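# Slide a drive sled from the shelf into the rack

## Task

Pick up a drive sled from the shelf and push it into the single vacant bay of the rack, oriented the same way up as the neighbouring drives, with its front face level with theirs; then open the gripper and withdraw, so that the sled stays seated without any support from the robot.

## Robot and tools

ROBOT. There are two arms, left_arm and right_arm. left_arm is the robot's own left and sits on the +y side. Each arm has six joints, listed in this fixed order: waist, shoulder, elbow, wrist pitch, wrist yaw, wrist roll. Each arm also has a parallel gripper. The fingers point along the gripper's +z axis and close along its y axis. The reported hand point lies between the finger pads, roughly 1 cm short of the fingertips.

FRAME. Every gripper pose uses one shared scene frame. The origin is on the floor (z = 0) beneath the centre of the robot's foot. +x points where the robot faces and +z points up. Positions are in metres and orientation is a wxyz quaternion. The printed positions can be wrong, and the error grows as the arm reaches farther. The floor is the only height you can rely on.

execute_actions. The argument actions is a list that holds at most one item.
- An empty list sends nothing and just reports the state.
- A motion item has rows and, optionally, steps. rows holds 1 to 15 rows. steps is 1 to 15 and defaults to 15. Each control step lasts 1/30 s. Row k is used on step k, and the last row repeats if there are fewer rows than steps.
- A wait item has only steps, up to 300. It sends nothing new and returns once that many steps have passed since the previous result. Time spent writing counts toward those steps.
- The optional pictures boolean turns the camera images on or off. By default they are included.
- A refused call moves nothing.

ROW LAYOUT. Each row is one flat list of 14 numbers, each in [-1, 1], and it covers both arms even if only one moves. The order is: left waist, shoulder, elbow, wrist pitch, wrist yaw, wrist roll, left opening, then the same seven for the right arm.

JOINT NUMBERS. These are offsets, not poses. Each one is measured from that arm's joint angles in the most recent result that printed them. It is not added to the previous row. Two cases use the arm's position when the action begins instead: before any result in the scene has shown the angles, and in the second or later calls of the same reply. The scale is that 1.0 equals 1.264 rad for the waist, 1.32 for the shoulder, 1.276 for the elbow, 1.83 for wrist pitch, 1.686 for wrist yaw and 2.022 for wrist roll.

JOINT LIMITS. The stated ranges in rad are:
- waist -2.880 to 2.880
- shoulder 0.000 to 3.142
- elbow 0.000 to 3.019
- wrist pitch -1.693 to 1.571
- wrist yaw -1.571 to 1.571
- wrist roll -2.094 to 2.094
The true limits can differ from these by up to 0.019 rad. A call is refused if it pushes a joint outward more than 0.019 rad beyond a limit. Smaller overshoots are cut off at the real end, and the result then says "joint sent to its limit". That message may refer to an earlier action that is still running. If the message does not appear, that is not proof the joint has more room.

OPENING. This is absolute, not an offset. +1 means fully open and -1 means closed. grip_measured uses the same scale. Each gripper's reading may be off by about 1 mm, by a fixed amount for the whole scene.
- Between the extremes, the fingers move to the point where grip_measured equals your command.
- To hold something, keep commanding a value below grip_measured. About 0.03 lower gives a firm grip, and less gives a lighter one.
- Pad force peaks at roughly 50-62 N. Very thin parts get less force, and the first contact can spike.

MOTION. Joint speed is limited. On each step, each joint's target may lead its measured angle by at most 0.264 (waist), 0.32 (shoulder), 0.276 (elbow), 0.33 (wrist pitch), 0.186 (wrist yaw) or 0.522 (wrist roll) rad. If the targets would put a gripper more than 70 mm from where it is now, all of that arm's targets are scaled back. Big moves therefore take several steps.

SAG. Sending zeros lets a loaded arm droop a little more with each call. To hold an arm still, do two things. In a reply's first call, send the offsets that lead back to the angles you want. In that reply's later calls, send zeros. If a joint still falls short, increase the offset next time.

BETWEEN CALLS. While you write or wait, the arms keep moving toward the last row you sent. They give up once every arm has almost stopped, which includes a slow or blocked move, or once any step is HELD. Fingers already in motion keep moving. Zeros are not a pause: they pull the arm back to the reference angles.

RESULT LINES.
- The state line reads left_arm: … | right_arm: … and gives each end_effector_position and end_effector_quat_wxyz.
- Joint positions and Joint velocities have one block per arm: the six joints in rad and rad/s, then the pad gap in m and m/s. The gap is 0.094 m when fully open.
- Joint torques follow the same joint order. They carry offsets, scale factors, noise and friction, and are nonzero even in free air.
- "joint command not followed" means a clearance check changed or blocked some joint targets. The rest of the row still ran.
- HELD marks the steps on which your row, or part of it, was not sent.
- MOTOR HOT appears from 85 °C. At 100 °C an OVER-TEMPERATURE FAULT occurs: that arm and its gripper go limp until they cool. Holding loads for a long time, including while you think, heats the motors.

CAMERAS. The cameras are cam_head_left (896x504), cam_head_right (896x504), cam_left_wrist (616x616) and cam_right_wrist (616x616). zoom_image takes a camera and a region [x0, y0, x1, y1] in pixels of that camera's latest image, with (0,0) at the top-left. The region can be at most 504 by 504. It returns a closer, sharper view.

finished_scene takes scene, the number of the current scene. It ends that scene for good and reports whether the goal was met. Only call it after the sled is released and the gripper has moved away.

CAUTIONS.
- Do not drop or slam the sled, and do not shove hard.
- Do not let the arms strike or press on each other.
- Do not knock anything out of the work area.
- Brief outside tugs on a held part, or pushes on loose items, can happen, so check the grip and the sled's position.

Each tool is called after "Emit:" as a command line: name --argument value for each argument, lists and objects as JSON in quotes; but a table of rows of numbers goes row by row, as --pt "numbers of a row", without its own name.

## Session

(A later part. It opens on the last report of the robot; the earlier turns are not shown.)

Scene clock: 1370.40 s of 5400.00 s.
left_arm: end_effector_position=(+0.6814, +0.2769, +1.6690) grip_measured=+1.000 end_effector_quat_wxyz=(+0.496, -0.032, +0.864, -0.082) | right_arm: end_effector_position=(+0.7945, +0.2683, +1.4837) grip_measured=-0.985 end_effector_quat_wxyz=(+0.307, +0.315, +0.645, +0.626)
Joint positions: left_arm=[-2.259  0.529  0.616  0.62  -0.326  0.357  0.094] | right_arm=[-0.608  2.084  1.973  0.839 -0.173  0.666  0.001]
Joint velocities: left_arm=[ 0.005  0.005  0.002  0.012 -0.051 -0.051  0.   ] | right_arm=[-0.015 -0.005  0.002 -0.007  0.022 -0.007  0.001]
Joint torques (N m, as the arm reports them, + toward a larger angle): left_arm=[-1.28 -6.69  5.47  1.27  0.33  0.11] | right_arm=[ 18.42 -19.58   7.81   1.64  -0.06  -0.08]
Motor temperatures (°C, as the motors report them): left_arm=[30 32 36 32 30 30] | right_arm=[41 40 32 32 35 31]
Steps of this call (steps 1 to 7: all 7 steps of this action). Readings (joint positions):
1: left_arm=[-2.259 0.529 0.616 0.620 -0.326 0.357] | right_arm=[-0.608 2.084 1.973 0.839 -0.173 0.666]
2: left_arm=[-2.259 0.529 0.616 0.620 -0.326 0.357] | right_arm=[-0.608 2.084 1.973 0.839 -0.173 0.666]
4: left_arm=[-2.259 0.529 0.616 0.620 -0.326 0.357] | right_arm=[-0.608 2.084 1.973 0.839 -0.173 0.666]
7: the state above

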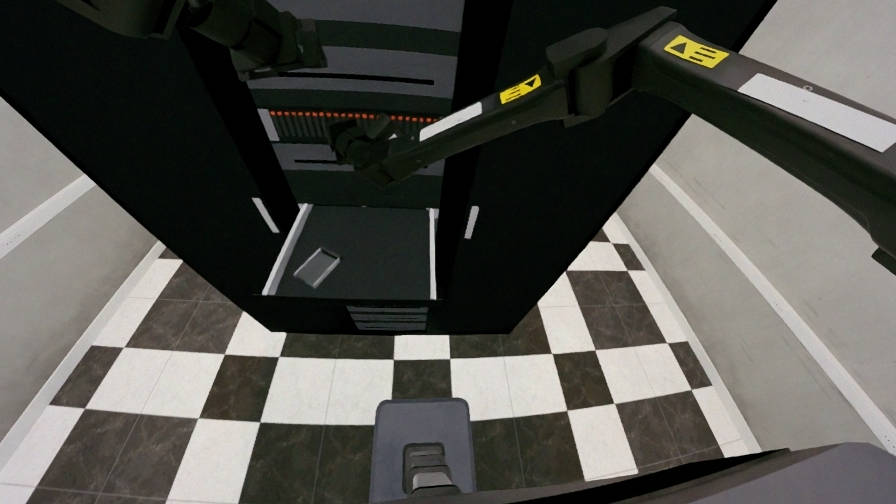

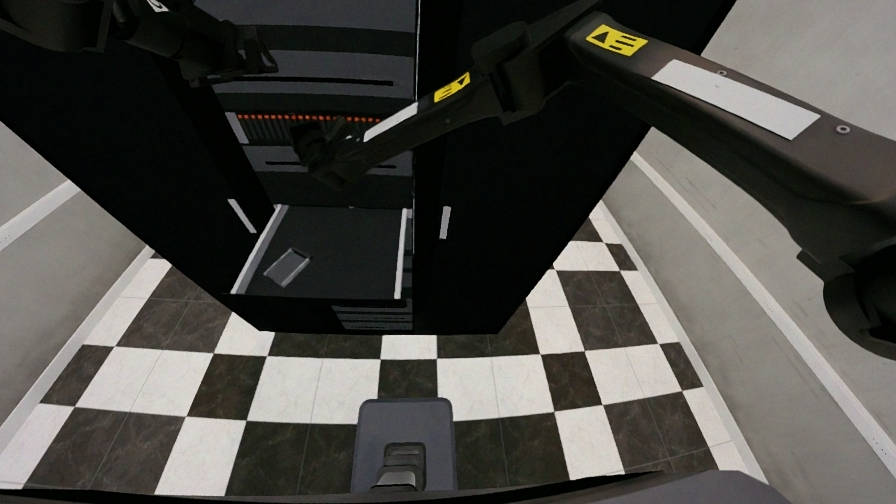

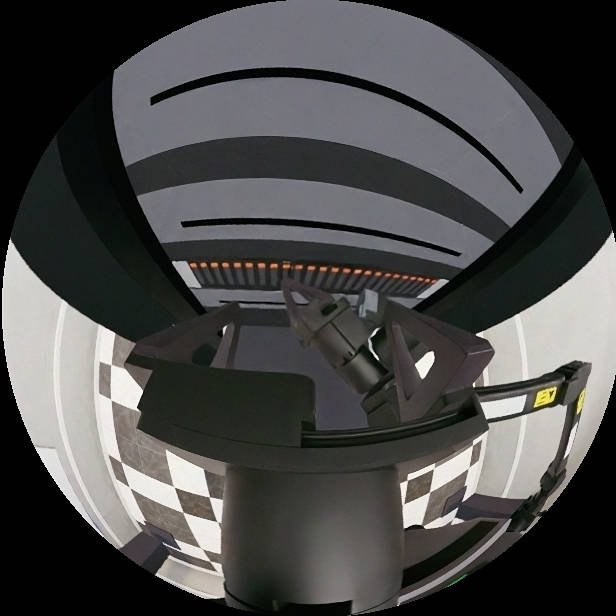

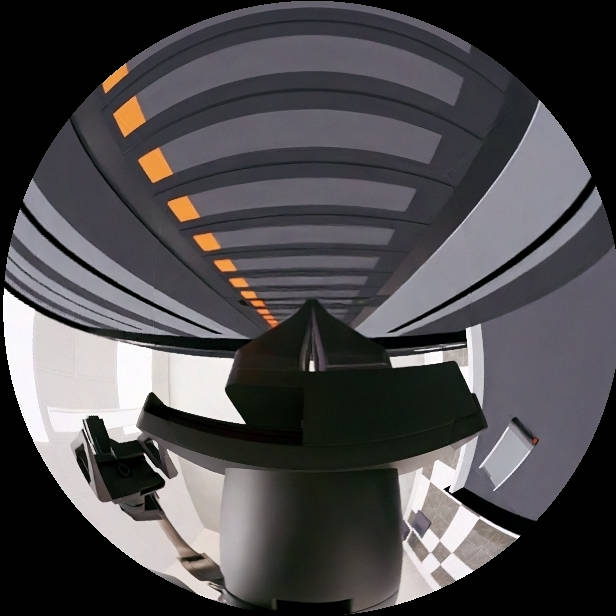

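Emit:
execute_actions --actions '[{"rows":[[0,-0.0102,-0.0106,0,0,0,1,-0.004,-0.018,0.0235,0.0044,0.003,0,-1],[0,-0.0136,-0.0141,0,0,0,1,0,-0.008,0.0063,0.0066,0,0,-1],[0,-0.0182,-0.0188,0,0,0,1,0,0,-0.0141,0.012,0,0,-1],[0,-0.0238,-0.0246,0,0,0,1,0,0.003,-0.0321,0.0219,0,0,-1],[0,-0.0307,-0.0317,0,0,0,1,0,0.003,-0.0455,0.0306,0,0,-1],[0,-0.0386,-0.04,0,0,0,1,0,0.003,-0.0596,0.0385,0,0,-1],[0,-0.0475,-0.0491,0,0,0,1,0,0.003,-0.076,0.0478,0,0,-1],[0,-0.0572,-0.0592,0,0,0,1,0,0.003,-0.094,0.0579,0,0,-1],[0,-0.0677,-0.07,0,0,0,1,0,0.003,-0.1136,0.0694,0,0,-1],[0,-0.0786,-0.0813,0,0,0,1,0,0.002,-0.1332,0.082,0,0,-1],[0,-0.09,-0.0931,0,0,0,1,0,0.001,-0.1544,0.0951,0,0,-1],[0,-0.1017,-0.1053,0,0,0,1,0,0,-0.1763,0.1087,0,0,-1],[0,-0.1136,-0.1176,0,0,0,1,0,0,-0.1983,0.123,0,0,-1],[0,-0.1255,-0.1299,0,0,0,1,0,0,-0.2202,0.1372,0,0,-1],[0,-0.1373,-0.142,0,0,0,1,0,0,-0.2422,0.1514,0,0,-1]],"steps":15}]' --pictures false

Emit:
execute_actions --actions '[{"rows":[[0,-0.0532,-0.055,0,0,0,1,0,0,-0.0956,0.0563,0,0,-1],[0,-0.0642,-0.0664,0,0,0,1,0,0,-0.116,0.0699,0,0,-1],[0,-0.0746,-0.0772,0,0,0,1,0,0,-0.1352,0.0836,0,0,-1],[0,-0.0843,-0.0872,0,0,0,1,0,0,-0.1528,0.0964,0,0,-1],[0,-0.0932,-0.0964,0,0,0,1,0,0,-0.1693,0.1082,0,0,-1],[0,-0.1011,-0.1046,0,0,0,1,0,0,-0.1842,0.1195,0,0,-1],[0,-0.108,-0.1118,0,0,0,1,0,0,-0.1967,0.1295,0,0,-1],[0,-0.1137,-0.1176,0,0,0,1,0,0,-0.2077,0.1383,0,0,-1],[0,-0.1183,-0.1223,0,0,0,1,0,0,-0.2159,0.1456,0,0,-1],[0,-0.1216,-0.1258,0,0,0,1,0,0,-0.2218,0.1514,0,0,-1],[0,-0.1236,-0.1278,0,0,0,1,0,0,-0.2257,0.1557,0,0,-1],[0,-0.1242,-0.1285,0,0,0,1,0,0,-0.2269,0.1587,0,0,-1],[0,-0.1242,-0.1285,0,0,0,1,0,0,-0.2269,0.1601,0,0,-1]],"steps":15}]' --pictures true

Emit:
zoom_image --camera "cam_head_left" --region '[255,95,455,160]'

Emit:
zoom_image --camera "cam_right_wrist" --region '[220,80,400,260]'

Scene clock: 1453.47 s of 5400.00 s.
left_arm: end_effector_position=(+0.6287, +0.2927, +1.6784) grip_measured=+1.000 end_effector_quat_wxyz=(+0.497, -0.033, +0.863, -0.081) | right_arm: end_effector_position=(+0.6959, +0.2658, +1.4579) grip_measured=-0.985 end_effector_quat_wxyz=(+0.287, +0.310, +0.657, +0.624)
Joint positions: left_arm=[-2.259  0.381  0.471  0.62  -0.326  0.357  0.094] | right_arm=[-0.608  2.077  1.713  1.044 -0.176  0.666  0.001]
Joint velocities: left_arm=[-0.005 -0.474 -0.447 -0.007 -0.037 -0.022  0.   ] | right_arm=[ 0.005  0.005 -0.847  0.72  -0.022 -0.007 -0.   ]
Joint torques (N m, as the arm reports them, + toward a larger angle): left_arm=[-0.17 -5.22  4.56  1.32  0.34  0.11] | right_arm=[ 18.58 -13.94   2.27   2.1   -0.42  -0.07]
Motor temperatures (°C, as the motors report them): left_arm=[30 32 36 32 30 30] | right_arm=[41 42 35 32 34 31]
Steps of this call (steps 1 to 15: the robot went on to your last target; steps 16 to 90: nothing new was sent; then 79.57 s passed at rest; steps 91 to 105: all 15 steps of this action). Readings (joint positions):
91: left_arm=[-2.259 0.529 0.616 0.620 -0.326 0.357] | right_arm=[-0.608 2.084 1.973 0.839 -0.174 0.666]
92: left_arm=[-2.259 0.528 0.615 0.620 -0.326 0.357] | right_arm=[-0.608 2.085 1.971 0.839 -0.177 0.666]
94: left_arm=[-2.259 0.521 0.608 0.620 -0.326 0.357] | right_arm=[-0.608 2.084 1.961 0.843 -0.177 0.666]
98: left_arm=[-2.259 0.486 0.572 0.620 -0.326 0.357] | right_arm=[-0.608 2.077 1.900 0.895 -0.176 0.666]
105: the state above

Scene clock: 1453.97 s of 5400.00 s.
left_arm: end_effector_position=(+0.5701, +0.3042, +1.6808) grip_measured=+1.000 end_effector_quat_wxyz=(+0.499, -0.034, +0.862, -0.081) | right_arm: end_effector_position=(+0.5840, +0.2387, +1.4471) grip_measured=-0.985 end_effector_quat_wxyz=(+0.276, +0.307, +0.665, +0.622)
Joint positions: left_arm=[-2.259  0.222  0.316  0.62  -0.326  0.357  0.094] | right_arm=[-0.608  2.082  1.424  1.311 -0.176  0.666  0.001]
Joint velocities: left_arm=[-0.015  0.005 -0.007  0.002 -0.066 -0.007  0.   ] | right_arm=[-0.015 -0.005 -0.007  0.09   0.007 -0.037 -0.001]
Joint torques (N m, as the arm reports them, + toward a larger angle): left_arm=[ 0.55 -3.94  4.8   1.22  0.34  0.11] | right_arm=[ 17.62 -12.72   0.45   2.13  -0.53  -0.09]
Motor temperatures (°C, as the motors report them): left_arm=[30 32 36 32 30 30] | right_arm=[41 41 35 32 34 31]
Steps of this call (steps 1 to 15: all 15 steps of this action). Readings (joint positions):
1: left_arm=[-2.259 0.363 0.453 0.620 -0.326 0.357] | right_arm=[-0.608 2.076 1.677 1.070 -0.176 0.666]
2: left_arm=[-2.259 0.342 0.433 0.620 -0.326 0.357] | right_arm=[-0.608 2.073 1.638 1.098 -0.176 0.666]
4: left_arm=[-2.259 0.300 0.394 0.620 -0.326 0.357] | right_arm=[-0.608 2.073 1.567 1.151 -0.176 0.666]
8: left_arm=[-2.259 0.244 0.342 0.620 -0.326 0.357] | right_arm=[-0.608 2.081 1.469 1.235 -0.176 0.666]
15: the state above

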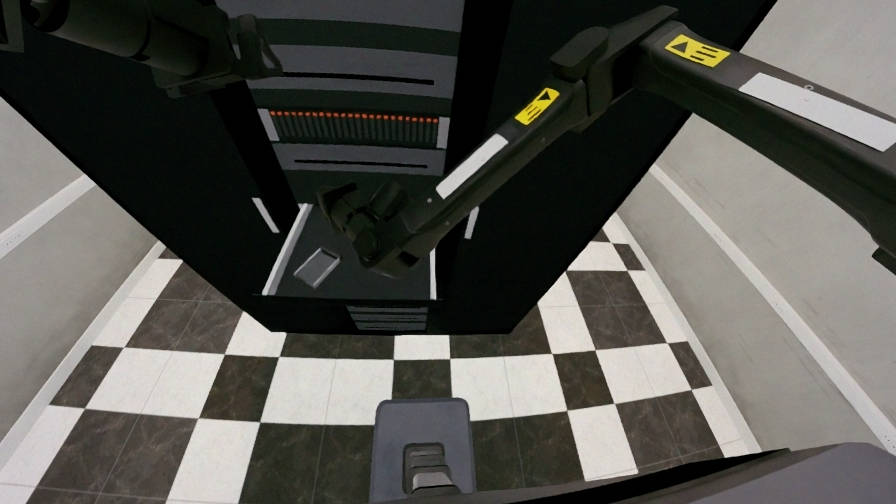

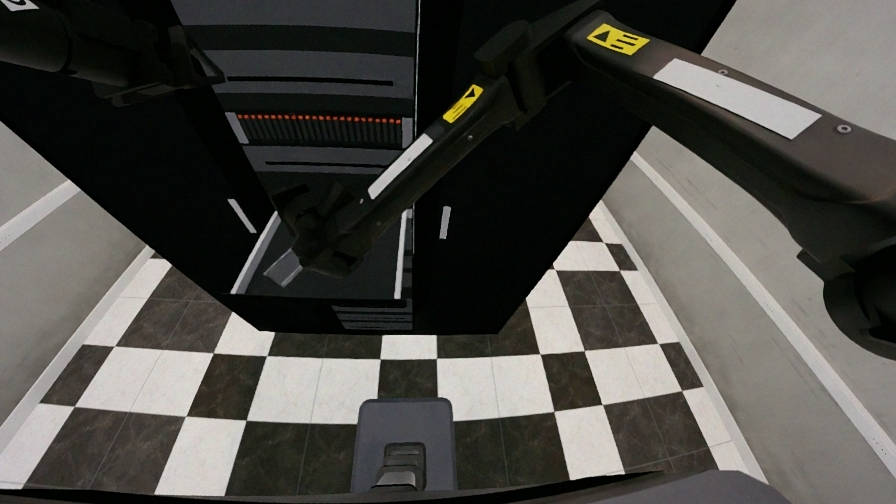

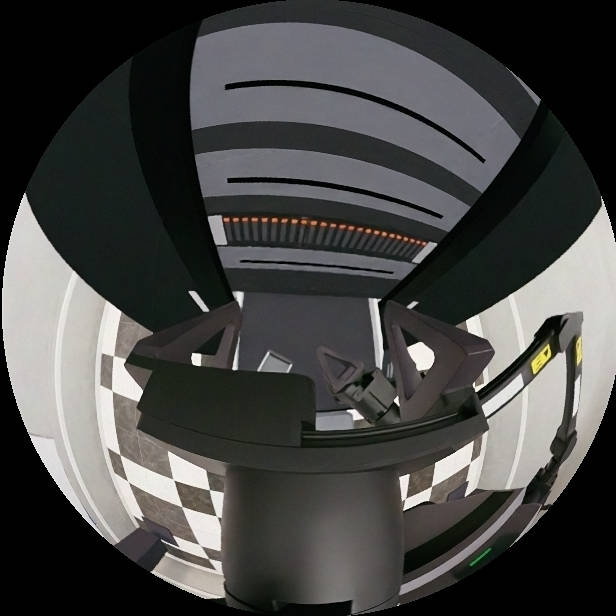

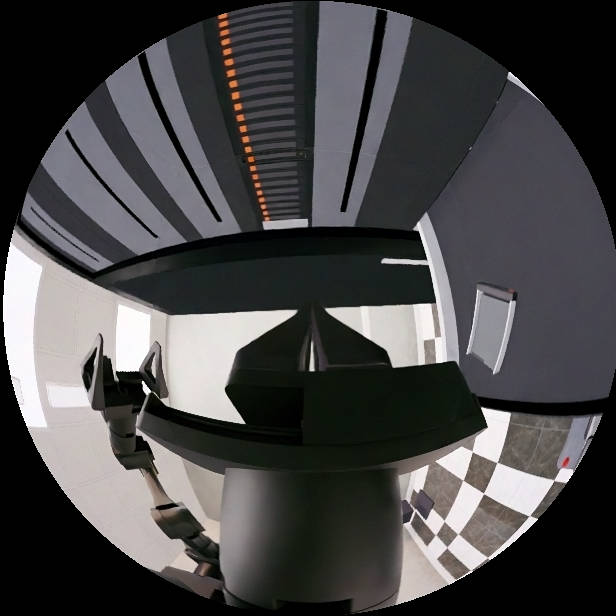

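Region (255, 95, 455, 160) of cam_head_left's 896x504 image, scaled by 2.520, with more detail than that image has; it fills the top 164 rows of this view, and the rest is white.

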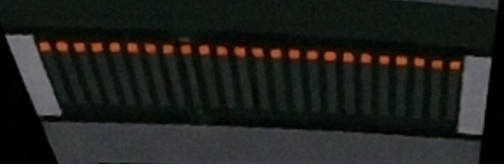

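Region (220, 80, 400, 260) of cam_right_wrist's 616x616 image, scaled by 2.800, with more detail than that image has.

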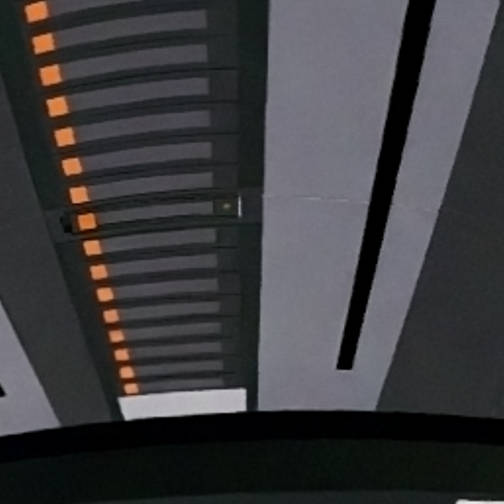

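The sled is seated flush with its neighbours, orange end up, and both arms are clear.

Emit:
finished_scene --scene 2

The scene is finished: the task was done.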